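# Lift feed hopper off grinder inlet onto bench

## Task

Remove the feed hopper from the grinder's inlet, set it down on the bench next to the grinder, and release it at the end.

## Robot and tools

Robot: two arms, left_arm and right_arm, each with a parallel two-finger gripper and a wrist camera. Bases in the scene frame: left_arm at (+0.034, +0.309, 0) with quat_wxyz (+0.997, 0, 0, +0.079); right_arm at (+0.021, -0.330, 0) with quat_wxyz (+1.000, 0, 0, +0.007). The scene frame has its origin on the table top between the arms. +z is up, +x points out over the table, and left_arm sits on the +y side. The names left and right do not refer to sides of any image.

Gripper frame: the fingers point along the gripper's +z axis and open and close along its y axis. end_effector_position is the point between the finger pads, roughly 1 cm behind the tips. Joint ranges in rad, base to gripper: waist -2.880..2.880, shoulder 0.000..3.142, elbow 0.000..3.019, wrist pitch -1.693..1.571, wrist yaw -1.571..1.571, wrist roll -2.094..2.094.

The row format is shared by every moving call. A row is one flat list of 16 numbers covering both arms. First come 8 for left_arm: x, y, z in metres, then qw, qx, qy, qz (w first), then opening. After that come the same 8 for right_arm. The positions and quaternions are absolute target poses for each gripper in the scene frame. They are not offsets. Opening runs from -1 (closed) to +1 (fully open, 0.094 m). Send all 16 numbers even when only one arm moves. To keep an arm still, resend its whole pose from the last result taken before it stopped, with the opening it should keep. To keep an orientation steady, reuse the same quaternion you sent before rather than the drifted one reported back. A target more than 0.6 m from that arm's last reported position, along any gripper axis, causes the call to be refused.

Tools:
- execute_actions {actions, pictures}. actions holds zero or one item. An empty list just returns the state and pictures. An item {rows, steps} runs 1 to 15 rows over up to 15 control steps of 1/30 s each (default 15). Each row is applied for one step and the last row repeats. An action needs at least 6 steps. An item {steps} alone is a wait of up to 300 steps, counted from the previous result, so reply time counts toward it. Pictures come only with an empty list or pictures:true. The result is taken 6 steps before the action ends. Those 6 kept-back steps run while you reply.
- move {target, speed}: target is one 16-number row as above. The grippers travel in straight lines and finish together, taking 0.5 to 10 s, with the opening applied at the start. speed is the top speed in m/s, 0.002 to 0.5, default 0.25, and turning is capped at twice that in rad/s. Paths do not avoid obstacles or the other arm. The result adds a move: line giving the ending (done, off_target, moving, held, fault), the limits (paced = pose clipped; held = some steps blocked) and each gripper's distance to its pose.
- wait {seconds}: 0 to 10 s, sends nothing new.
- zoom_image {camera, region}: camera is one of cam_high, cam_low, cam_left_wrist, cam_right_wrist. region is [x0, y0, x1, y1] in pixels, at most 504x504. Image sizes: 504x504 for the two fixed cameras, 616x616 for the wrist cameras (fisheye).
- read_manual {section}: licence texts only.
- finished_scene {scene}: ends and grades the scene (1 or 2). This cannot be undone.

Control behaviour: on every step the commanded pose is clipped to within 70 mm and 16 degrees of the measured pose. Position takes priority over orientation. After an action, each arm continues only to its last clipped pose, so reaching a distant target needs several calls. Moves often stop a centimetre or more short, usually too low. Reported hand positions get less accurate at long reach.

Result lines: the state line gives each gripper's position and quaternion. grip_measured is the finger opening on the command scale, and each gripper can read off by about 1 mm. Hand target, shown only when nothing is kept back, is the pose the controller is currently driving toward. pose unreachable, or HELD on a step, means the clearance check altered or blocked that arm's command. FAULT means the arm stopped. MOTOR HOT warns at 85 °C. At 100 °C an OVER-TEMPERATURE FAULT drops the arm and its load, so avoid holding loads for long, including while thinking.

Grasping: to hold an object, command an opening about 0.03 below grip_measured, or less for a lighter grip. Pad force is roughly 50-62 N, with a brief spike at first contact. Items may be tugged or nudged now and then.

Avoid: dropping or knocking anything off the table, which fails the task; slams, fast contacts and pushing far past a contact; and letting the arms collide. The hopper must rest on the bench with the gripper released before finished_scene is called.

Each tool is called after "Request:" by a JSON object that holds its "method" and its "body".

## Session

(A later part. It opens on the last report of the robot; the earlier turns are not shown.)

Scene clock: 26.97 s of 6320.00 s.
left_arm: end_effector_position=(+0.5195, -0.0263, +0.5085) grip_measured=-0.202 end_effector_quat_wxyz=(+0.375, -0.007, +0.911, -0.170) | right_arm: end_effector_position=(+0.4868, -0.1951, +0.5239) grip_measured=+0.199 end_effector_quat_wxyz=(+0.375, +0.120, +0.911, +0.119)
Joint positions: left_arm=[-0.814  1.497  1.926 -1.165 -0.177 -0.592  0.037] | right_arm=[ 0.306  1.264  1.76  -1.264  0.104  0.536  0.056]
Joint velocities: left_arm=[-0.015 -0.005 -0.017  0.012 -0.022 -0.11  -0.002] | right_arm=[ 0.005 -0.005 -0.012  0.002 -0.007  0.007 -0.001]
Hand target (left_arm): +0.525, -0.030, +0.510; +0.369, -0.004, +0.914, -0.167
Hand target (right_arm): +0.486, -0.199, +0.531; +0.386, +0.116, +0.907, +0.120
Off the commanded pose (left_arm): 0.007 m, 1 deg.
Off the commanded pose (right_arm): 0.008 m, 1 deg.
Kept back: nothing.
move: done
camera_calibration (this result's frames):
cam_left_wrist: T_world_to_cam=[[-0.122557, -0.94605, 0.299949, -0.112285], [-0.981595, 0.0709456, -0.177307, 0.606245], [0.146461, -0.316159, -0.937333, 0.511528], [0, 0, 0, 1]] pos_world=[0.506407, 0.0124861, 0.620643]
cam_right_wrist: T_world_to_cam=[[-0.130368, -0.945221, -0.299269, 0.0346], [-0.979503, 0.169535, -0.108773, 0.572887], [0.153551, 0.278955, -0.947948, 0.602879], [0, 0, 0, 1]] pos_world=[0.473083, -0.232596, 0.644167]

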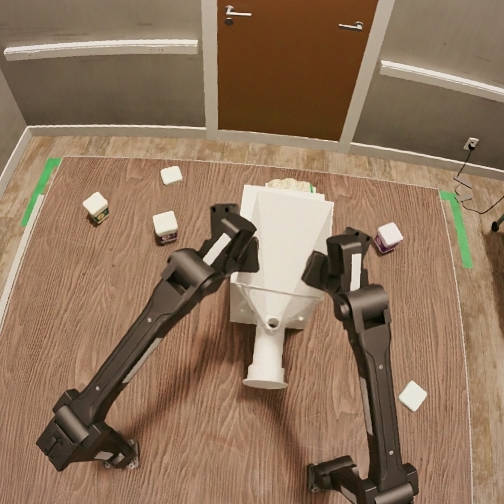

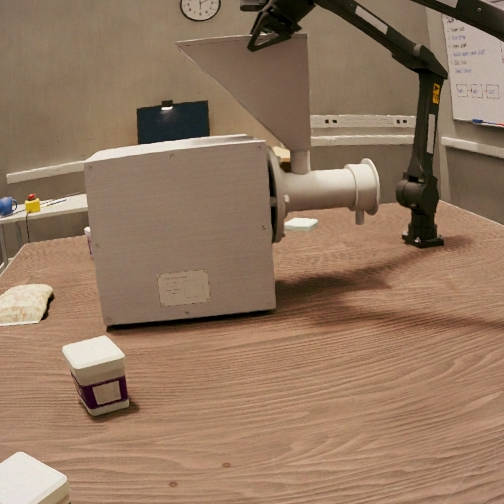

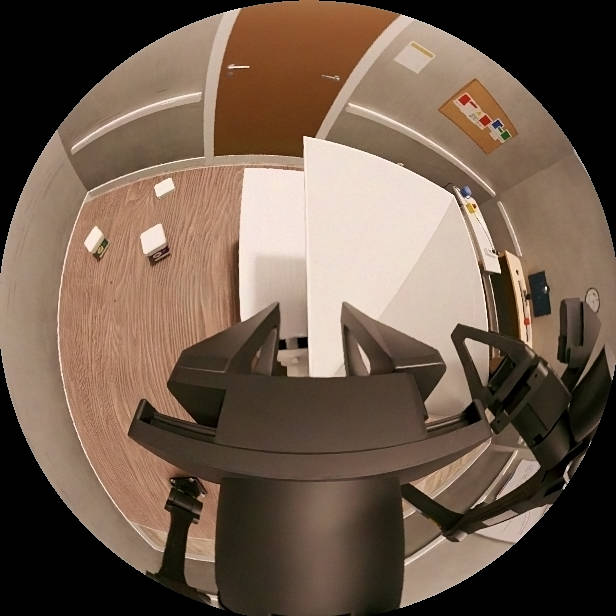

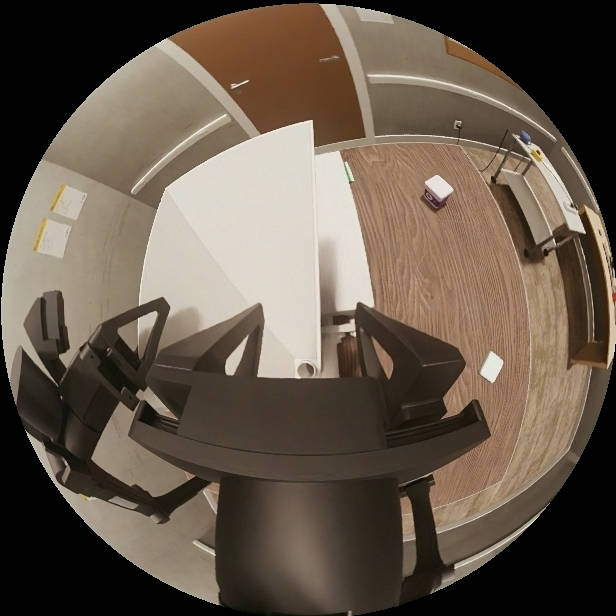

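Request:
{"method": "move", "body": {"target": [0.52,-0.027,0.512,0.368,-0.004,0.915,-0.167,-0.2,0.497,-0.204,0.516,0.386,0.116,0.907,0.121,0.2], "speed": 0.05}}

Request:
{"method": "move", "body": {"target": [0.52,-0.027,0.512,0.368,-0.004,0.915,-0.167,-1,0.497,-0.204,0.516,0.386,0.116,0.907,0.121,-1], "speed": 0.05}}

Scene clock: 27.93 s of 6320.00 s.
left_arm: end_effector_position=(+0.5192, -0.0262, +0.5081) grip_measured=-0.202 end_effector_quat_wxyz=(+0.374, -0.007, +0.912, -0.170) | right_arm: end_effector_position=(+0.4930, -0.2003, +0.5223) grip_measured=+0.199 end_effector_quat_wxyz=(+0.387, +0.120, +0.906, +0.126)
Joint positions: left_arm=[-0.814  1.497  1.926 -1.167 -0.176 -0.592  0.037] | right_arm=[ 0.286  1.253  1.731 -1.215  0.087  0.526  0.056]
Joint velocities: left_arm=[-0.005 -0.005 -0.002 -0.007  0.022 -0.051  0.001] | right_arm=[-0.005 -0.015  0.017  0.002  0.051  0.007 -0.   ]
Hand target (left_arm): +0.520, -0.027, +0.512; +0.368, -0.004, +0.914, -0.167
Hand target (right_arm): +0.497, -0.204, +0.516; +0.386, +0.116, +0.907, +0.121
Off the commanded pose (left_arm): 0.004 m, 1 deg.
Off the commanded pose (right_arm): 0.008 m, 1 deg.
Kept back: nothing.
move: done
camera_calibration (this result's frames):
cam_left_wrist: T_world_to_cam=[[-0.122544, -0.946207, 0.299457, -0.111903], [-0.981877, 0.0716335, -0.175461, 0.605095], [0.144572, -0.315532, -0.937837, 0.512516], [0, 0, 0, 1]] pos_world=[0.506321, 0.0124862, 0.620338]
cam_right_wrist: T_world_to_cam=[[-0.122376, -0.941244, -0.314774, 0.0349655], [-0.97629, 0.171224, -0.13244, 0.590789], [0.178555, 0.291104, -0.939881, 0.587704], [0, 0, 0, 1]] pos_world=[0.476122, -0.239329, 0.641623]

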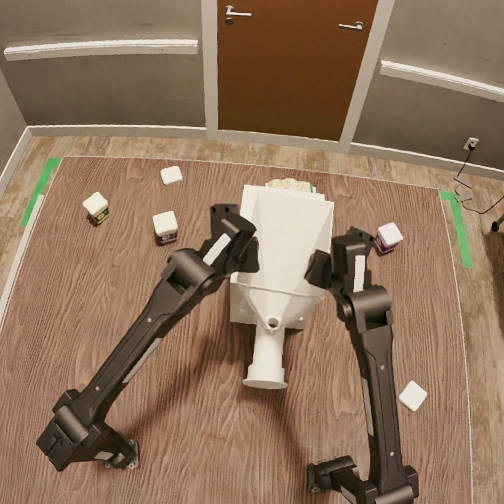

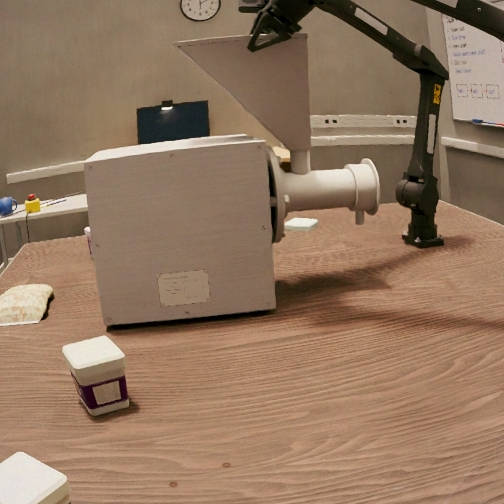

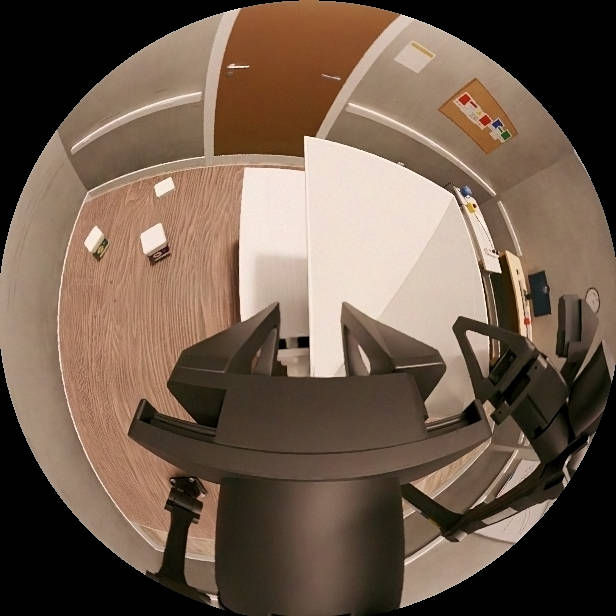

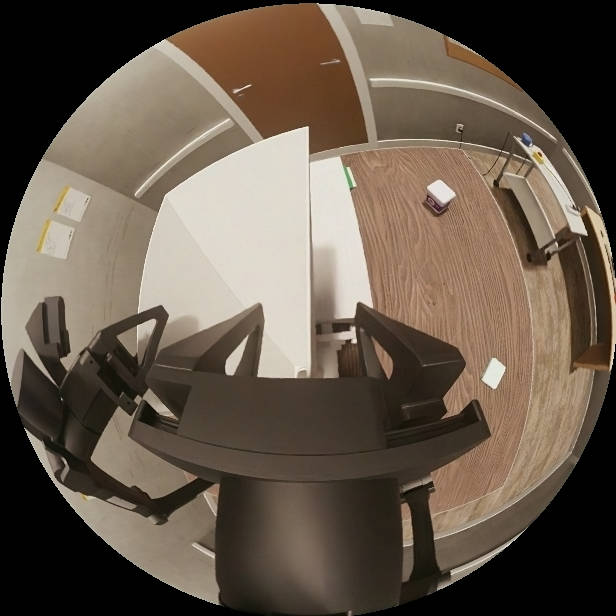

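Scene clock: 28.63 s of 6320.00 s.
left_arm: end_effector_position=(+0.5188, -0.0266, +0.5085) grip_measured=-0.971 end_effector_quat_wxyz=(+0.372, -0.014, +0.912, -0.175) | right_arm: end_effector_position=(+0.4931, -0.2006, +0.5223) grip_measured=-0.986 end_effector_quat_wxyz=(+0.388, +0.113, +0.907, +0.122)
Joint positions: left_arm=[-0.814  1.497  1.926 -1.167 -0.172 -0.61   0.001] | right_arm=[ 0.285  1.253  1.731 -1.215  0.087  0.509  0.001]
Joint velocities: left_arm=[-0.024 -0.015  0.007 -0.007 -0.066 -0.081 -0.001] | right_arm=[-0.005 -0.005  0.007  0.002 -0.022 -0.007  0.   ]
Hand target (left_arm): +0.520, -0.027, +0.512; +0.369, -0.004, +0.914, -0.167
Hand target (right_arm): +0.497, -0.204, +0.516; +0.386, +0.116, +0.907, +0.121
Off the commanded pose (left_arm): 0.004 m, 2 deg.
Off the commanded pose (right_arm): 0.008 m, 0 deg.
Kept back: nothing.
move: done
camera_calibration (this result's frames):
cam_left_wrist: T_world_to_cam=[[-0.111789, -0.94284, 0.313936, -0.125307], [-0.983581, 0.0599414, -0.170221, 0.602695], [0.141674, -0.32781, -0.934061, 0.512026], [0, 0, 0, 1]] pos_world=[0.506251, 0.0135762, 0.620193]
cam_right_wrist: T_world_to_cam=[[-0.111663, -0.946502, -0.302762, 0.022077], [-0.9777, 0.159166, -0.136999, 0.591579], [0.17786, 0.280713, -0.943168, 0.587763], [0, 0, 0, 1]] pos_world=[0.476312, -0.238256, 0.642089]

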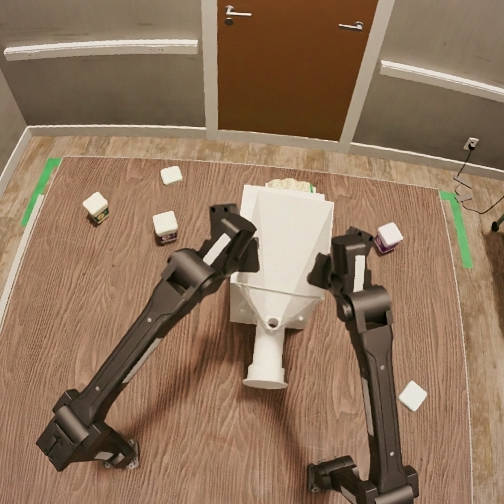

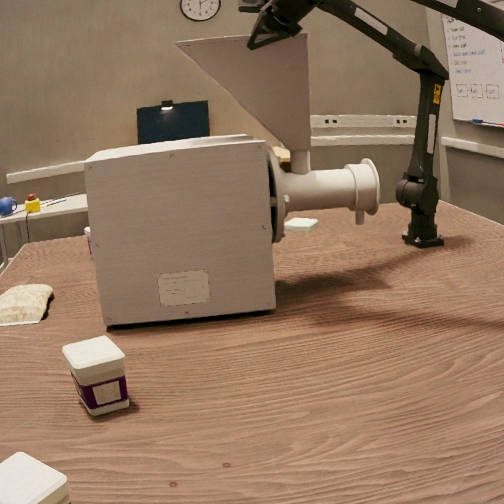

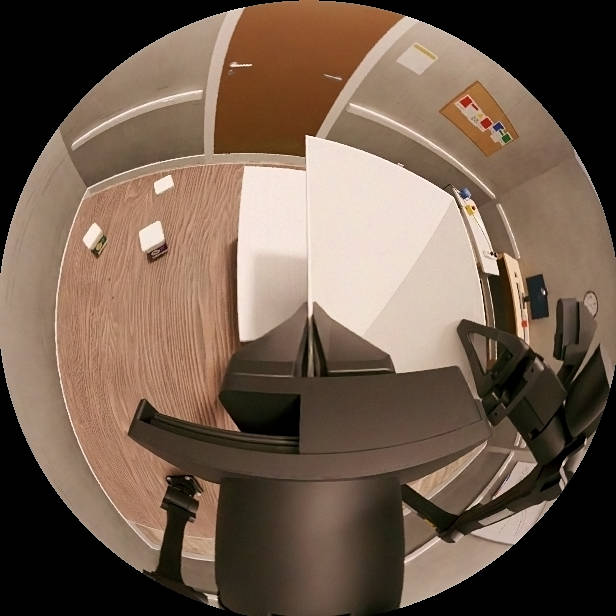

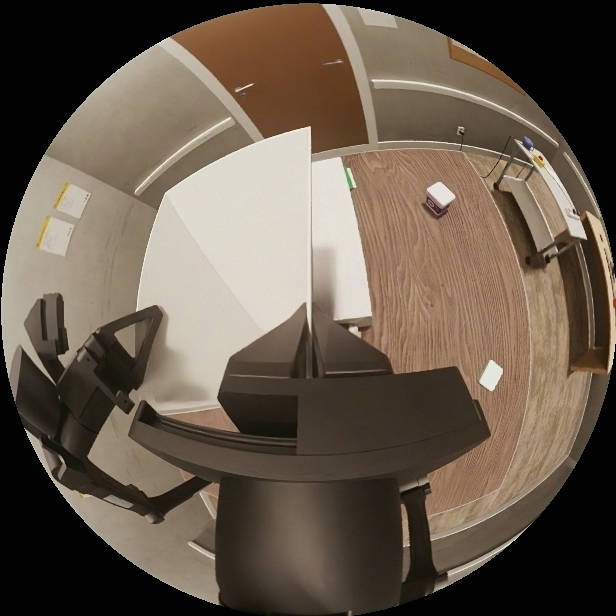

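Request:
{"method": "move", "body": {"target": [0.51,-0.024,0.57,0.372,-0.014,0.912,-0.175,-1,0.485,-0.2,0.584,0.388,0.113,0.907,0.122,-1], "speed": 0.04}}

Scene clock: 30.67 s of 6320.00 s.
left_arm: end_effector_position=(+0.5164, -0.0250, +0.5111) grip_measured=-0.970 end_effector_quat_wxyz=(+0.337, -0.023, +0.929, -0.154) | right_arm: end_effector_position=(+0.4914, -0.1997, +0.5234) grip_measured=-0.984 end_effector_quat_wxyz=(+0.339, +0.114, +0.928, +0.103)
Joint positions: left_arm=[-0.814  1.558  2.051 -1.321 -0.173 -0.638  0.001] | right_arm=[ 0.288  1.327  1.857 -1.38   0.086  0.514  0.001]
Joint velocities: left_arm=[ 0.015  0.005 -0.002 -0.012 -0.022  0.007  0.   ] | right_arm=[-0.015 -0.005 -0.012 -0.007  0.051 -0.051 -0.001]
Hand target (left_arm): +0.506, -0.021, +0.567; +0.374, -0.014, +0.911, -0.176
Hand target (right_arm): +0.479, -0.202, +0.581; +0.388, +0.113, +0.906, +0.123
Off the commanded pose (left_arm): 0.059 m, 5 deg.
Off the commanded pose (right_arm): 0.061 m, 6 deg.
Kept back: nothing.
move: off_target (left_arm, right_arm)
camera_calibration (this result's frames):
cam_left_wrist: T_world_to_cam=[[-0.0693697, -0.955893, 0.285405, -0.132511], [-0.995018, 0.0457641, -0.0885705, 0.56454], [0.0716026, -0.290127, -0.954306, 0.562778], [0, 0, 0, 1]] pos_world=[0.512239, 0.010775, 0.624883]
cam_right_wrist: T_world_to_cam=[[-0.14311, -0.954439, -0.261852, 0.0155298], [-0.986931, 0.157425, -0.0344188, 0.540395], [0.0740727, 0.253504, -0.964494, 0.645567], [0, 0, 0, 1]] pos_world=[0.487736, -0.233903, 0.645312]

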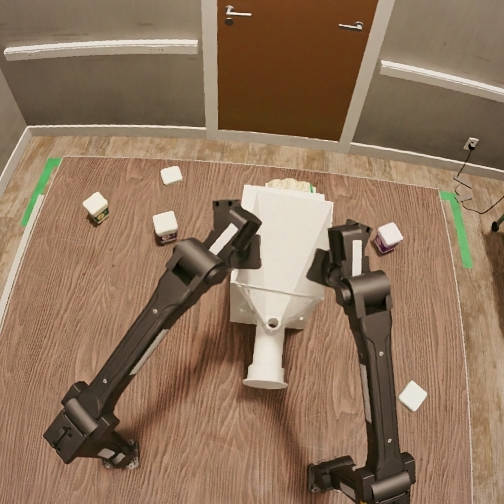

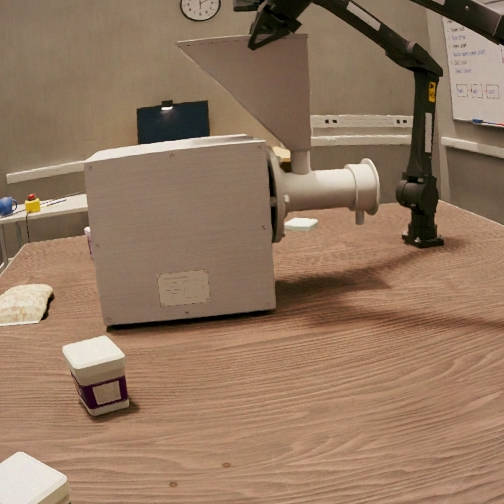

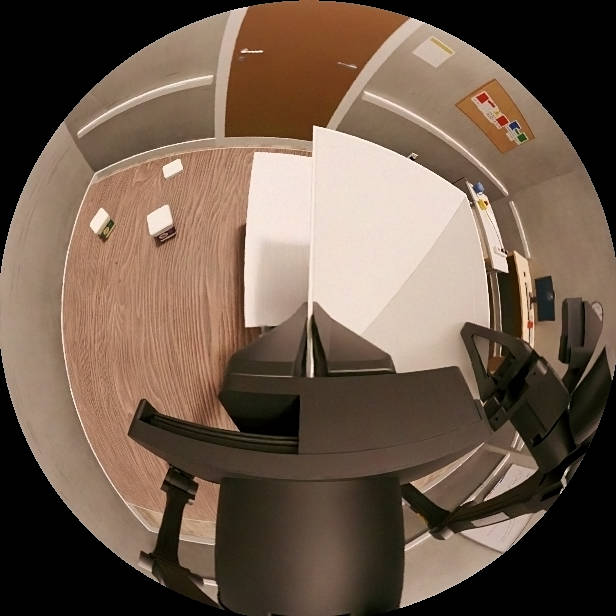

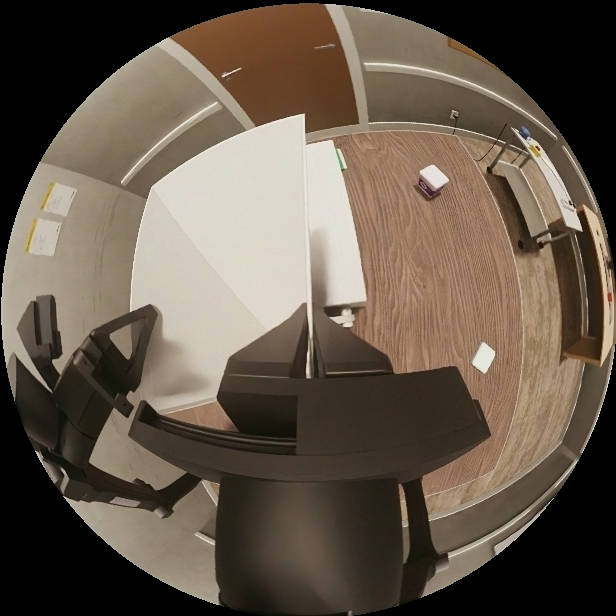

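Request:
{"method": "zoom_image", "body": {"camera": "cam_low", "region": [250, 110, 340, 200]}}

Request:
{"method": "move", "body": {"target": [0.515,-0.024,0.61,0.40,-0.014,0.90,-0.18,-1,0.49,-0.2,0.624,0.415,0.113,0.895,0.126,-1], "speed": 0.04}}

Request:
{"method": "zoom_image", "body": {"camera": "cam_low", "region": [250, 110, 340, 200]}}

Region (250, 110, 340, 200) of cam_low's 504x504 image, scaled by 5.600, with more detail than that image has.

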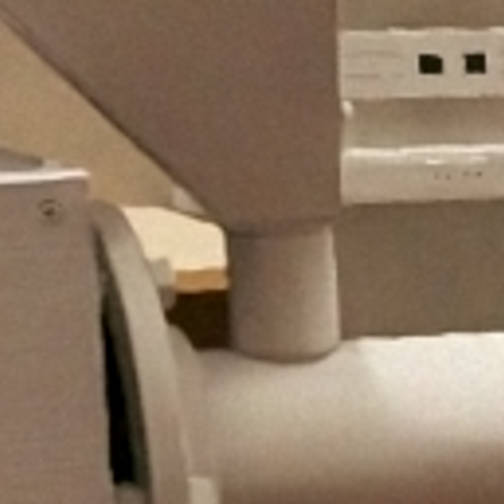

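Scene clock: 33.80 s of 6320.00 s.
left_arm: end_effector_position=(+0.5185, -0.0257, +0.5115) grip_measured=-0.968 end_effector_quat_wxyz=(+0.332, -0.021, +0.932, -0.147) | right_arm: end_effector_position=(+0.4923, -0.2010, +0.5236) grip_measured=-0.979 end_effector_quat_wxyz=(+0.330, +0.115, +0.932, +0.097)
Joint positions: left_arm=[-0.814  1.578  2.083 -1.351 -0.176 -0.635  0.001] | right_arm=[ 0.285  1.345  1.887 -1.415  0.088  0.514  0.001]
Joint velocities: left_arm=[ 0.005  0.005  0.007  0.002 -0.007  0.022 -0.002] | right_arm=[-0.015  0.005 -0.012 -0.017 -0.022  0.037 -0.001]
Hand target (left_arm): +0.510, -0.020, +0.587; +0.399, -0.016, +0.899, -0.181
Hand target (right_arm): +0.481, -0.203, +0.601; +0.414, +0.114, +0.894, +0.128
Off the commanded pose (left_arm): 0.099 m, 9 deg; position clipped at the last step of the last action.
Off the commanded pose (right_arm): 0.100 m, 11 deg; position clipped at the last step of the last action.
Kept back: nothing.
move: off_target (left_arm, right_arm); limits=paced
camera_calibration (this result's frames):
cam_left_wrist: T_world_to_cam=[[-0.0664639, -0.959782, 0.272764, -0.128291], [-0.995902, 0.0470079, -0.0772613, 0.561426], [0.0613319, -0.276782, -0.958974, 0.570879], [0, 0, 0, 1]] pos_world=[0.515586, 0.00848547, 0.625828]
cam_right_wrist: T_world_to_cam=[[-0.152101, -0.956368, -0.24945, 0.0119717], [-0.986921, 0.1606, -0.0139517, 0.531449], [0.0534045, 0.244065, -0.968287, 0.656339], [0, 0, 0, 1]] pos_world=[0.491268, -0.234091, 0.645925]

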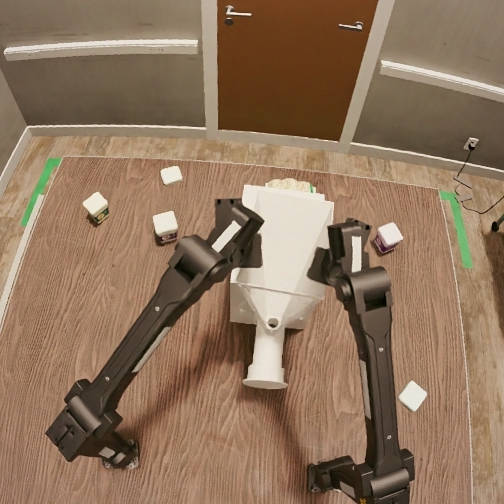

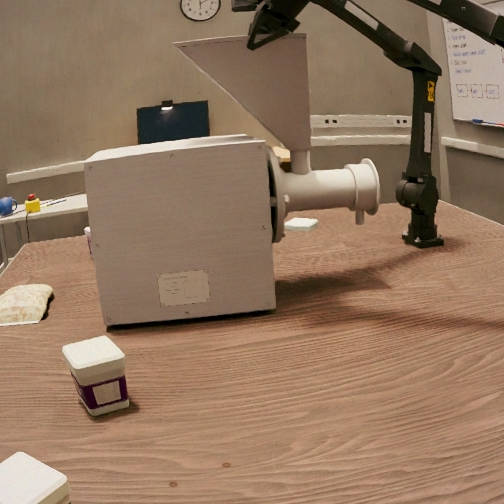

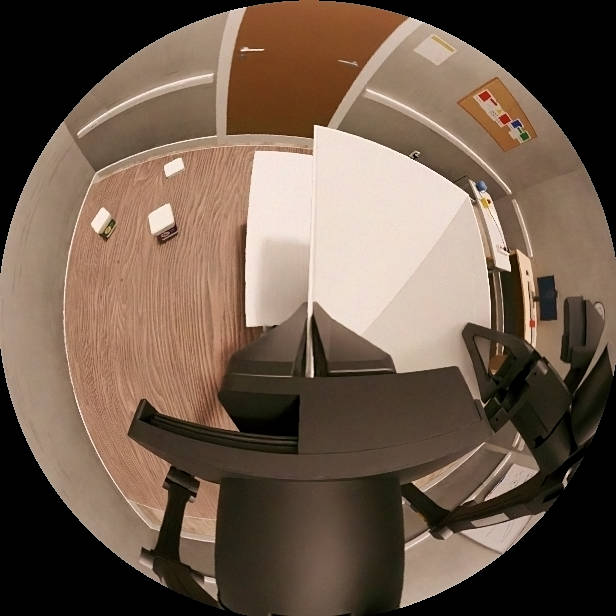

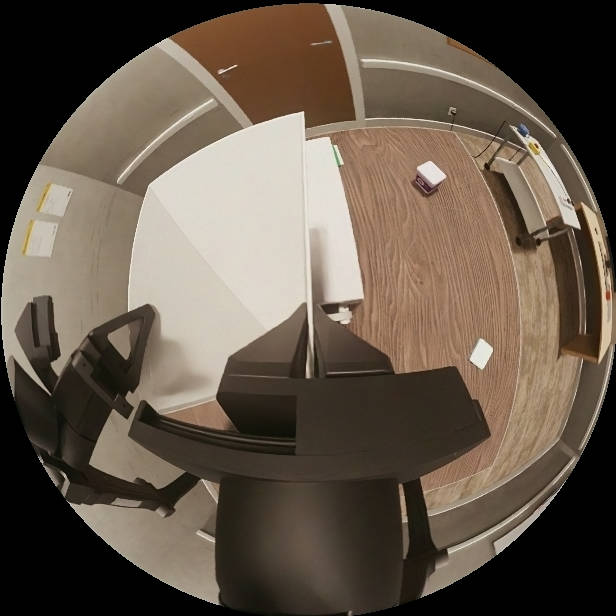

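Region (250, 110, 340, 200) of cam_low's 504x504 image, scaled by 5.600, with more detail than that image has.

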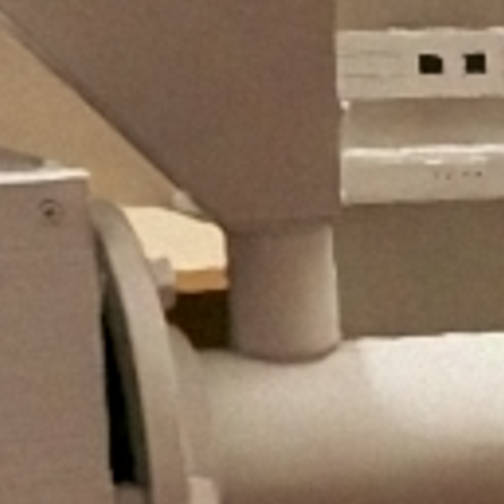

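Request:
{"method": "move", "body": {"target": [0.50,-0.013,0.555,0.386,-0.093,0.907,-0.142,-1,0.504,-0.188,0.568,0.376,0.034,0.913,0.155,-1], "speed": 0.04}}

Request:
{"method": "zoom_image", "body": {"camera": "cam_low", "region": [250, 110, 340, 200]}}

Scene clock: 37.10 s of 6320.00 s.
left_arm: end_effector_position=(+0.5120, -0.0214, +0.5130) grip_measured=-0.968 end_effector_quat_wxyz=(+0.349, -0.077, +0.926, -0.120) | right_arm: end_effector_position=(+0.5041, -0.1976, +0.5209) grip_measured=-0.984 end_effector_quat_wxyz=(+0.323, +0.063, +0.934, +0.137)
Joint positions: left_arm=[-0.85   1.573  2.08  -1.373 -0.298 -0.747  0.001] | right_arm=[ 0.235  1.359  1.883 -1.378 -0.056  0.404  0.001]
Joint velocities: left_arm=[-0.005 -0.005 -0.002  0.002 -0.037  0.022  0.   ] | right_arm=[-0.015  0.005 -0.002 -0.012  0.007  0.022  0.001]
Hand target (left_arm): +0.499, -0.011, +0.554; +0.385, -0.094, +0.907, -0.144
Hand target (right_arm): +0.499, -0.190, +0.567; +0.375, +0.035, +0.913, +0.155
Off the commanded pose (left_arm): 0.045 m, 6 deg.
Off the commanded pose (right_arm): 0.048 m, 8 deg.
Kept back: nothing.
move: off_target (left_arm, right_arm)
camera_calibration (this result's frames):
cam_left_wrist: T_world_to_cam=[[0.0502613, -0.96425, 0.260184, -0.178405], [-0.992468, -0.0773632, -0.0949893, 0.559528], [0.111722, -0.25345, -0.960875, 0.549547], [0, 0, 0, 1]] pos_world=[0.502883, 0.0105421, 0.627613]
cam_right_wrist: T_world_to_cam=[[-0.0288532, -0.956444, -0.290488, -0.0244092], [-0.999254, 0.035067, -0.0162069, 0.525068], [0.0256875, 0.289804, -0.956741, 0.669184], [0, 0, 0, 1]] pos_world=[0.506782, -0.23569, 0.641655]

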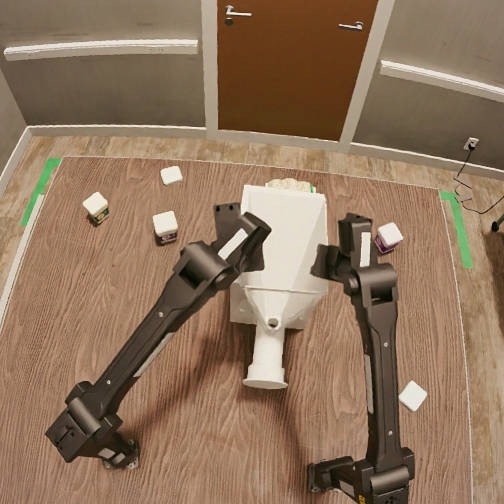

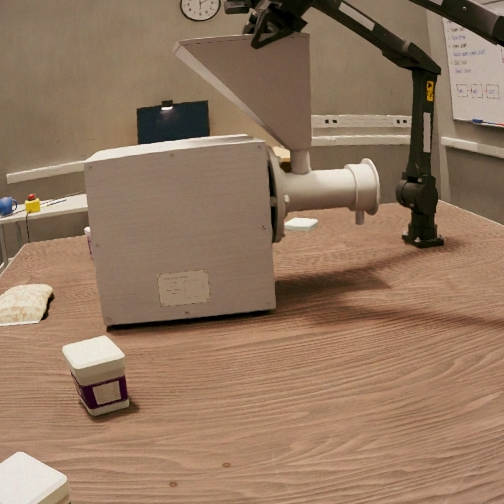

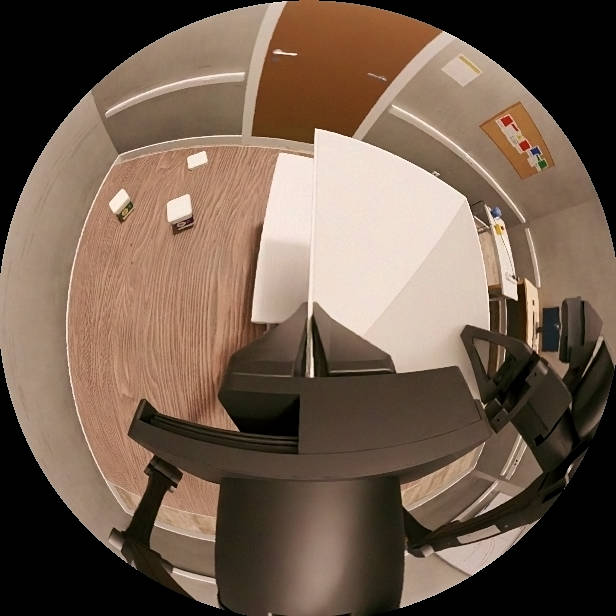

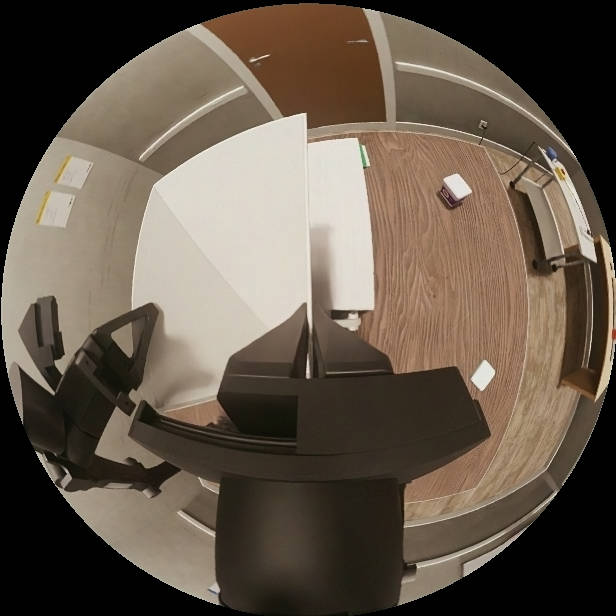

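Region (250, 110, 340, 200) of cam_low's 504x504 image, scaled by 5.600, with more detail than that image has.

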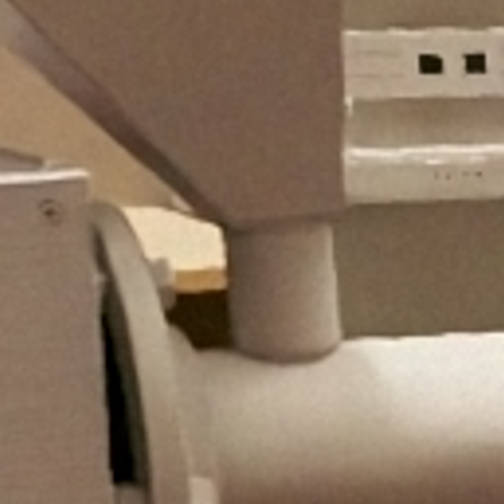

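Request:
{"method": "move", "body": {"target": [0.514,-0.021,0.512,0.38,-0.07,0.912,-0.135,-1,0.503,-0.197,0.522,0.38,0.06,0.913,0.145,-1], "speed": 0.05}}

Request:
{"method": "move", "body": {"target": [0.535,-0.021,0.565,0.38,-0.07,0.912,-0.135,-1,0.524,-0.197,0.575,0.38,0.06,0.913,0.145,-1], "speed": 0.04}}

Request:
{"method": "zoom_image", "body": {"camera": "cam_low", "region": [250, 110, 340, 200]}}

Scene clock: 38.97 s of 6320.00 s.
left_arm: end_effector_position=(+0.5128, -0.0227, +0.5105) grip_measured=-0.972 end_effector_quat_wxyz=(+0.368, -0.074, +0.917, -0.136) | right_arm: end_effector_position=(+0.5059, -0.1989, +0.5193) grip_measured=-0.986 end_effector_quat_wxyz=(+0.372, +0.063, +0.914, +0.148)
Joint positions: left_arm=[-0.851  1.531  1.996 -1.274 -0.298 -0.733  0.001] | right_arm=[ 0.236  1.289  1.76  -1.22  -0.043  0.407  0.001]
Joint velocities: left_arm=[ 0.005 -0.015 -0.002 -0.012 -0.037 -0.081  0.001] | right_arm=[-0.005 -0.015  0.017 -0.012  0.007  0.051  0.   ]
Hand target (left_arm): +0.514, -0.021, +0.512; +0.379, -0.070, +0.913, -0.135
Hand target (right_arm): +0.503, -0.197, +0.522; +0.379, +0.060, +0.912, +0.146
Off the commanded pose (left_arm): 0.003 m, 2 deg.
Off the commanded pose (right_arm): 0.004 m, 1 deg.
Kept back: nothing.
move: done
camera_calibration (this result's frames):
cam_left_wrist: T_world_to_cam=[[0.0271888, -0.957151, 0.288309, -0.181433], [-0.987836, -0.0698993, -0.1389, 0.580188], [0.153101, -0.281026, -0.947409, 0.518036], [0, 0, 0, 1]] pos_world=[0.498752, 0.0124773, 0.623689]
cam_right_wrist: T_world_to_cam=[[-0.00742121, -0.950589, -0.310364, -0.0254395], [-0.991779, 0.0466466, -0.119155, 0.578839], [0.127745, 0.306928, -0.94312, 0.612709], [0, 0, 0, 1]] pos_world=[0.495621, -0.239241, 0.638935]

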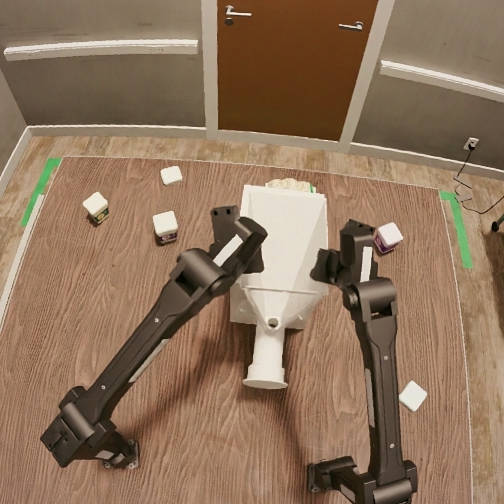

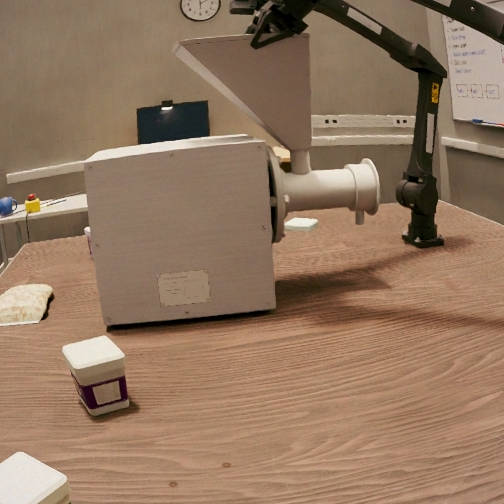

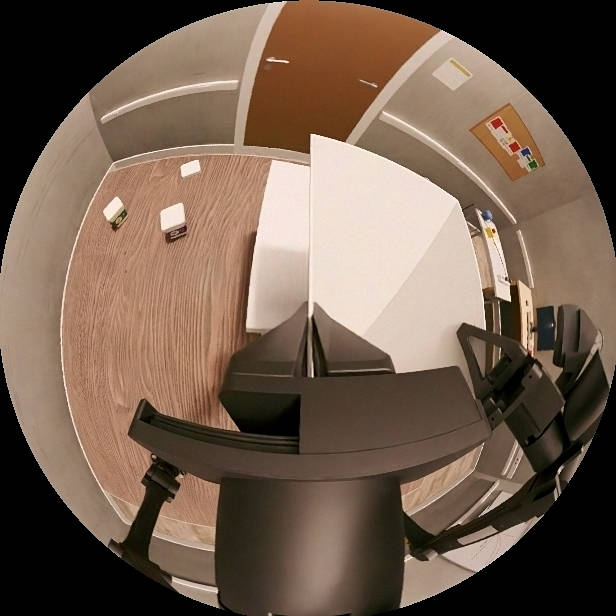

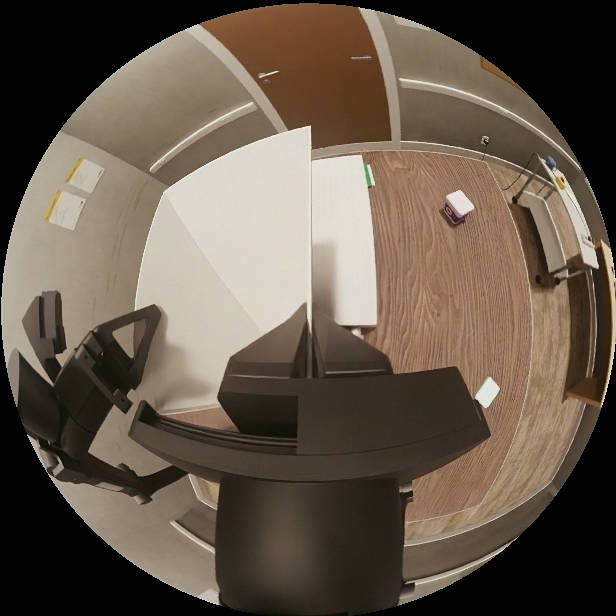

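Scene clock: 40.67 s of 6320.00 s.
left_arm: end_effector_position=(+0.5122, -0.0220, +0.5121) grip_measured=-0.968 end_effector_quat_wxyz=(+0.333, -0.069, +0.934, -0.113) | right_arm: end_effector_position=(+0.5057, -0.1987, +0.5198) grip_measured=-0.983 end_effector_quat_wxyz=(+0.320, +0.066, +0.936, +0.132)
Joint positions: left_arm=[-0.845  1.601  2.129 -1.428 -0.28  -0.737  0.002] | right_arm=[ 0.235  1.368  1.894 -1.391 -0.047  0.407  0.001]
Joint velocities: left_arm=[-0.005 -0.005  0.002 -0.012 -0.066  0.007  0.   ] | right_arm=[-0.024 -0.005  0.007 -0.012 -0.022  0.037 -0.001]
Hand target (left_arm): +0.529, -0.017, +0.562; +0.383, -0.071, +0.911, -0.136
Hand target (right_arm): +0.516, -0.199, +0.573; +0.380, +0.060, +0.911, +0.145
Off the commanded pose (left_arm): 0.058 m, 6 deg.
Off the commanded pose (right_arm): 0.058 m, 8 deg.
Kept back: nothing.
move: off_target (left_arm, right_arm)
camera_calibration (this result's frames):
cam_left_wrist: T_world_to_cam=[[0.0454668, -0.969081, 0.242519, -0.167361], [-0.996042, -0.0625372, -0.0631567, 0.545484], [0.0763704, -0.238688, -0.968089, 0.5707], [0, 0, 0, 1]] pos_world=[0.50735, 0.00814545, 0.627527]
cam_right_wrist: T_world_to_cam=[[-0.0390347, -0.958337, -0.282961, -0.02491], [-0.999064, 0.0427201, -0.00686342, 0.523282], [0.0186656, 0.282428, -0.959107, 0.671743], [0, 0, 0, 1]] pos_world=[0.509281, -0.235946, 0.640816]

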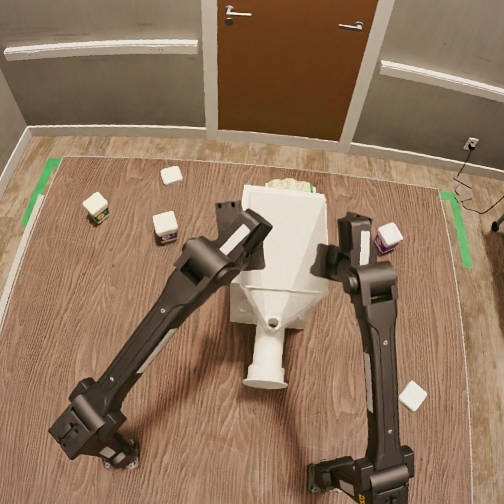

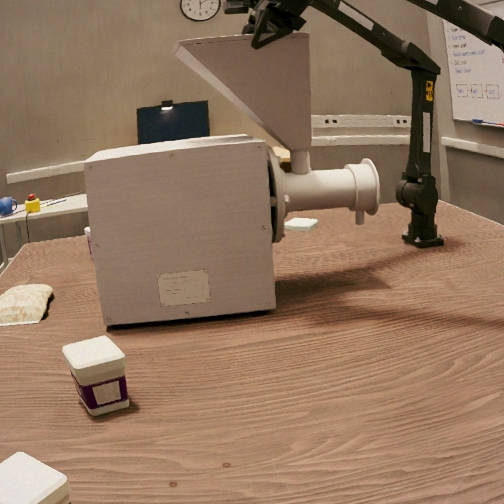

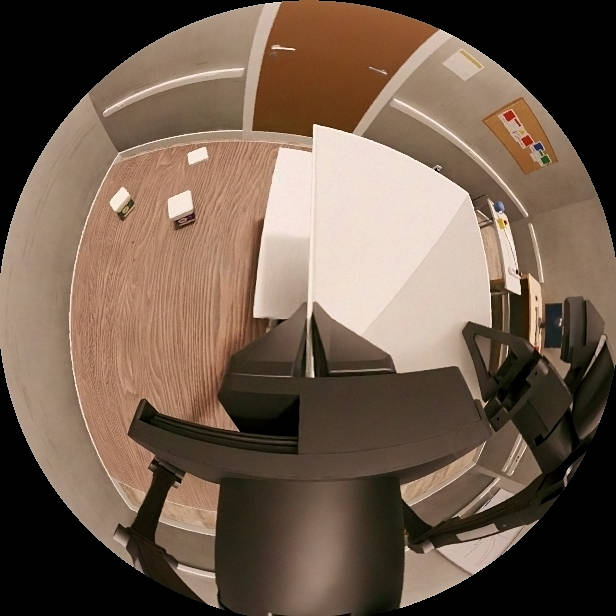

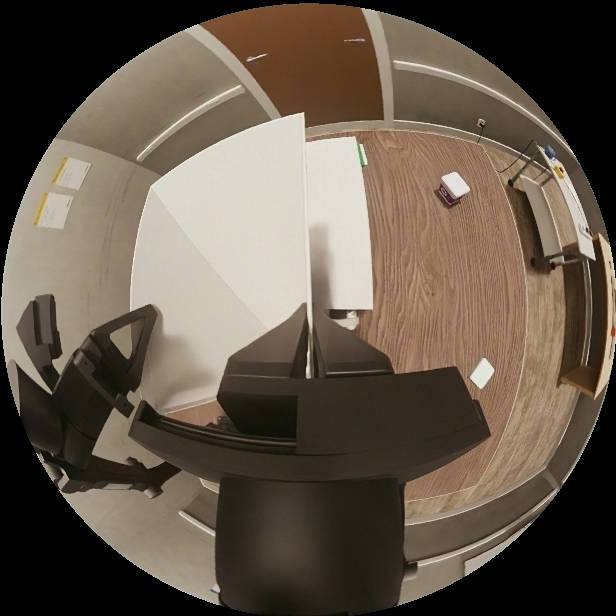

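Region (250, 110, 340, 200) of cam_low's 504x504 image, scaled by 5.600, with more detail than that image has.

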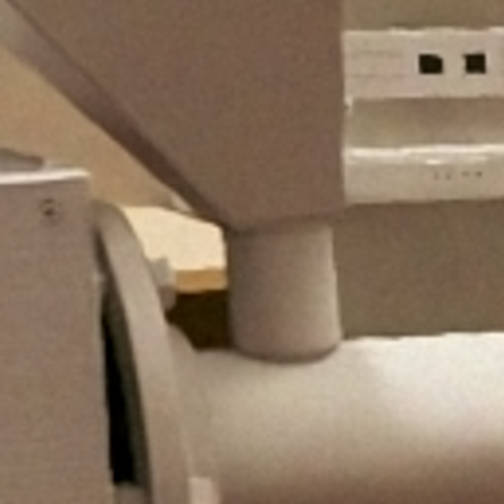

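Request:
{"method": "move", "body": {"target": [0.52,-0.026,0.57,0.440,-0.092,0.866,-0.219,-1,0.515,-0.197,0.58,0.475,0.057,0.858,0.184,-1], "speed": 0.04}}

Request:
{"method": "zoom_image", "body": {"camera": "cam_low", "region": [250, 110, 340, 200]}}

Scene clock: 46.07 s of 6320.00 s.
left_arm: end_effector_position=(+0.5098, -0.0260, +0.5155) grip_measured=-0.972 end_effector_quat_wxyz=(+0.381, -0.058, +0.909, -0.159) | right_arm: end_effector_position=(+0.5009, -0.2013, +0.5231) grip_measured=-0.987 end_effector_quat_wxyz=(+0.392, +0.071, +0.903, +0.160)
Joint positions: left_arm=[-0.85   1.497  1.947 -1.204 -0.268 -0.702  0.001] | right_arm=[ 0.233  1.247  1.708 -1.157 -0.048  0.426  0.001]
Joint velocities: left_arm=[-0.005 -0.005 -0.007  0.012  0.022  0.007  0.   ] | right_arm=[-0.015 -0.005 -0.012  0.012 -0.007  0.022 -0.001]
Hand target (left_arm): +0.515, -0.022, +0.569; +0.435, -0.092, +0.868, -0.220
Hand target (right_arm): +0.506, -0.199, +0.581; +0.473, +0.058, +0.859, +0.186
Off the commanded pose (left_arm): 0.055 m, 12 deg.
Off the commanded pose (right_arm): 0.059 m, 11 deg.
Kept back: nothing.
move: off_target (left_arm, right_arm)
camera_calibration (this result's frames):
cam_left_wrist: T_world_to_cam=[[-0.0230288, -0.94825, 0.316687, -0.174737], [-0.984362, -0.033831, -0.17288, 0.594341], [0.174647, -0.315716, -0.932642, 0.502791], [0, 0, 0, 1]] pos_world=[0.493212, 0.0131516, 0.627011]
cam_right_wrist: T_world_to_cam=[[-0.00452637, -0.941006, -0.33836, -0.0113965], [-0.984733, 0.0630745, -0.162242, 0.596794], [0.174012, 0.33246, -0.926925, 0.591162], [0, 0, 0, 1]] pos_world=[0.484762, -0.244905, 0.640932]

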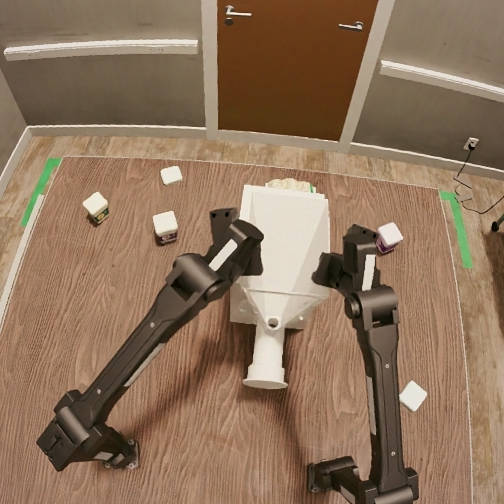

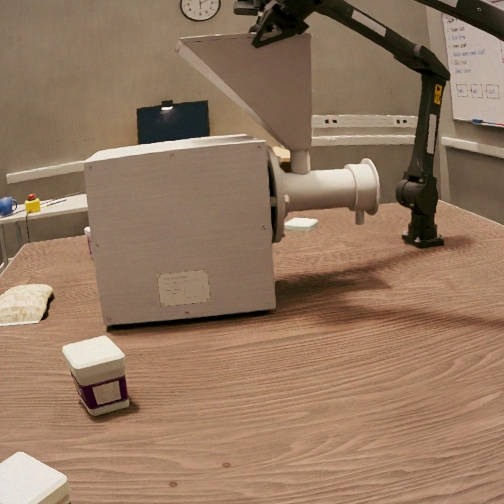

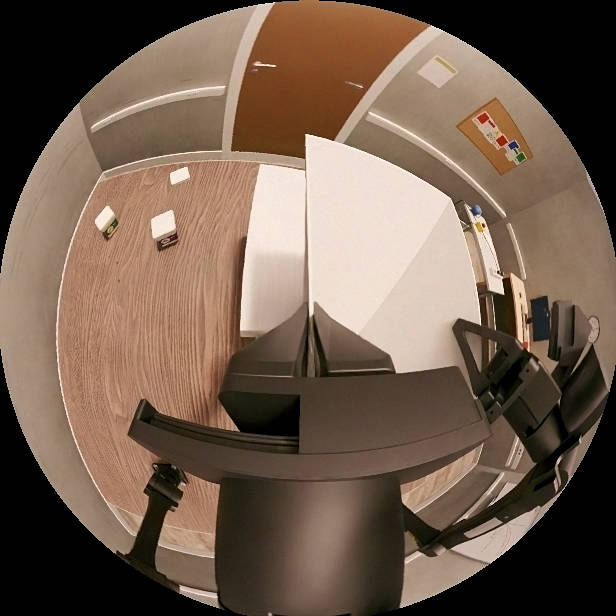

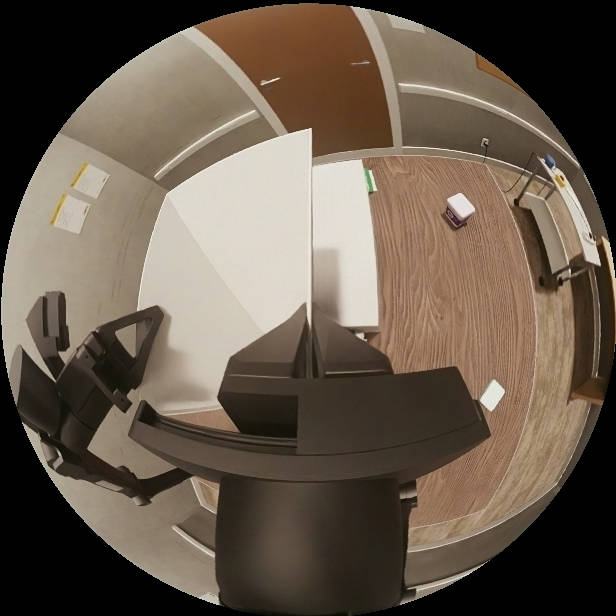

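Region (250, 110, 340, 200) of cam_low's 504x504 image, scaled by 5.600, with more detail than that image has.

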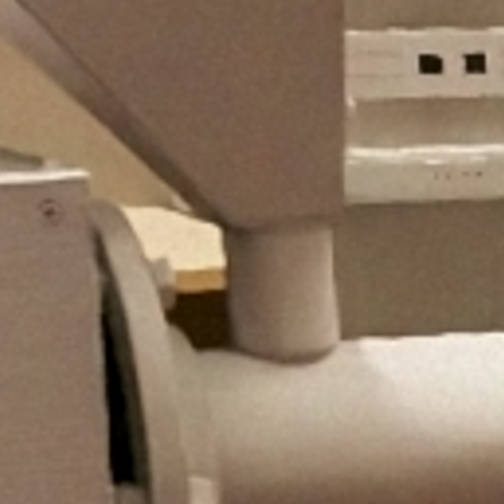

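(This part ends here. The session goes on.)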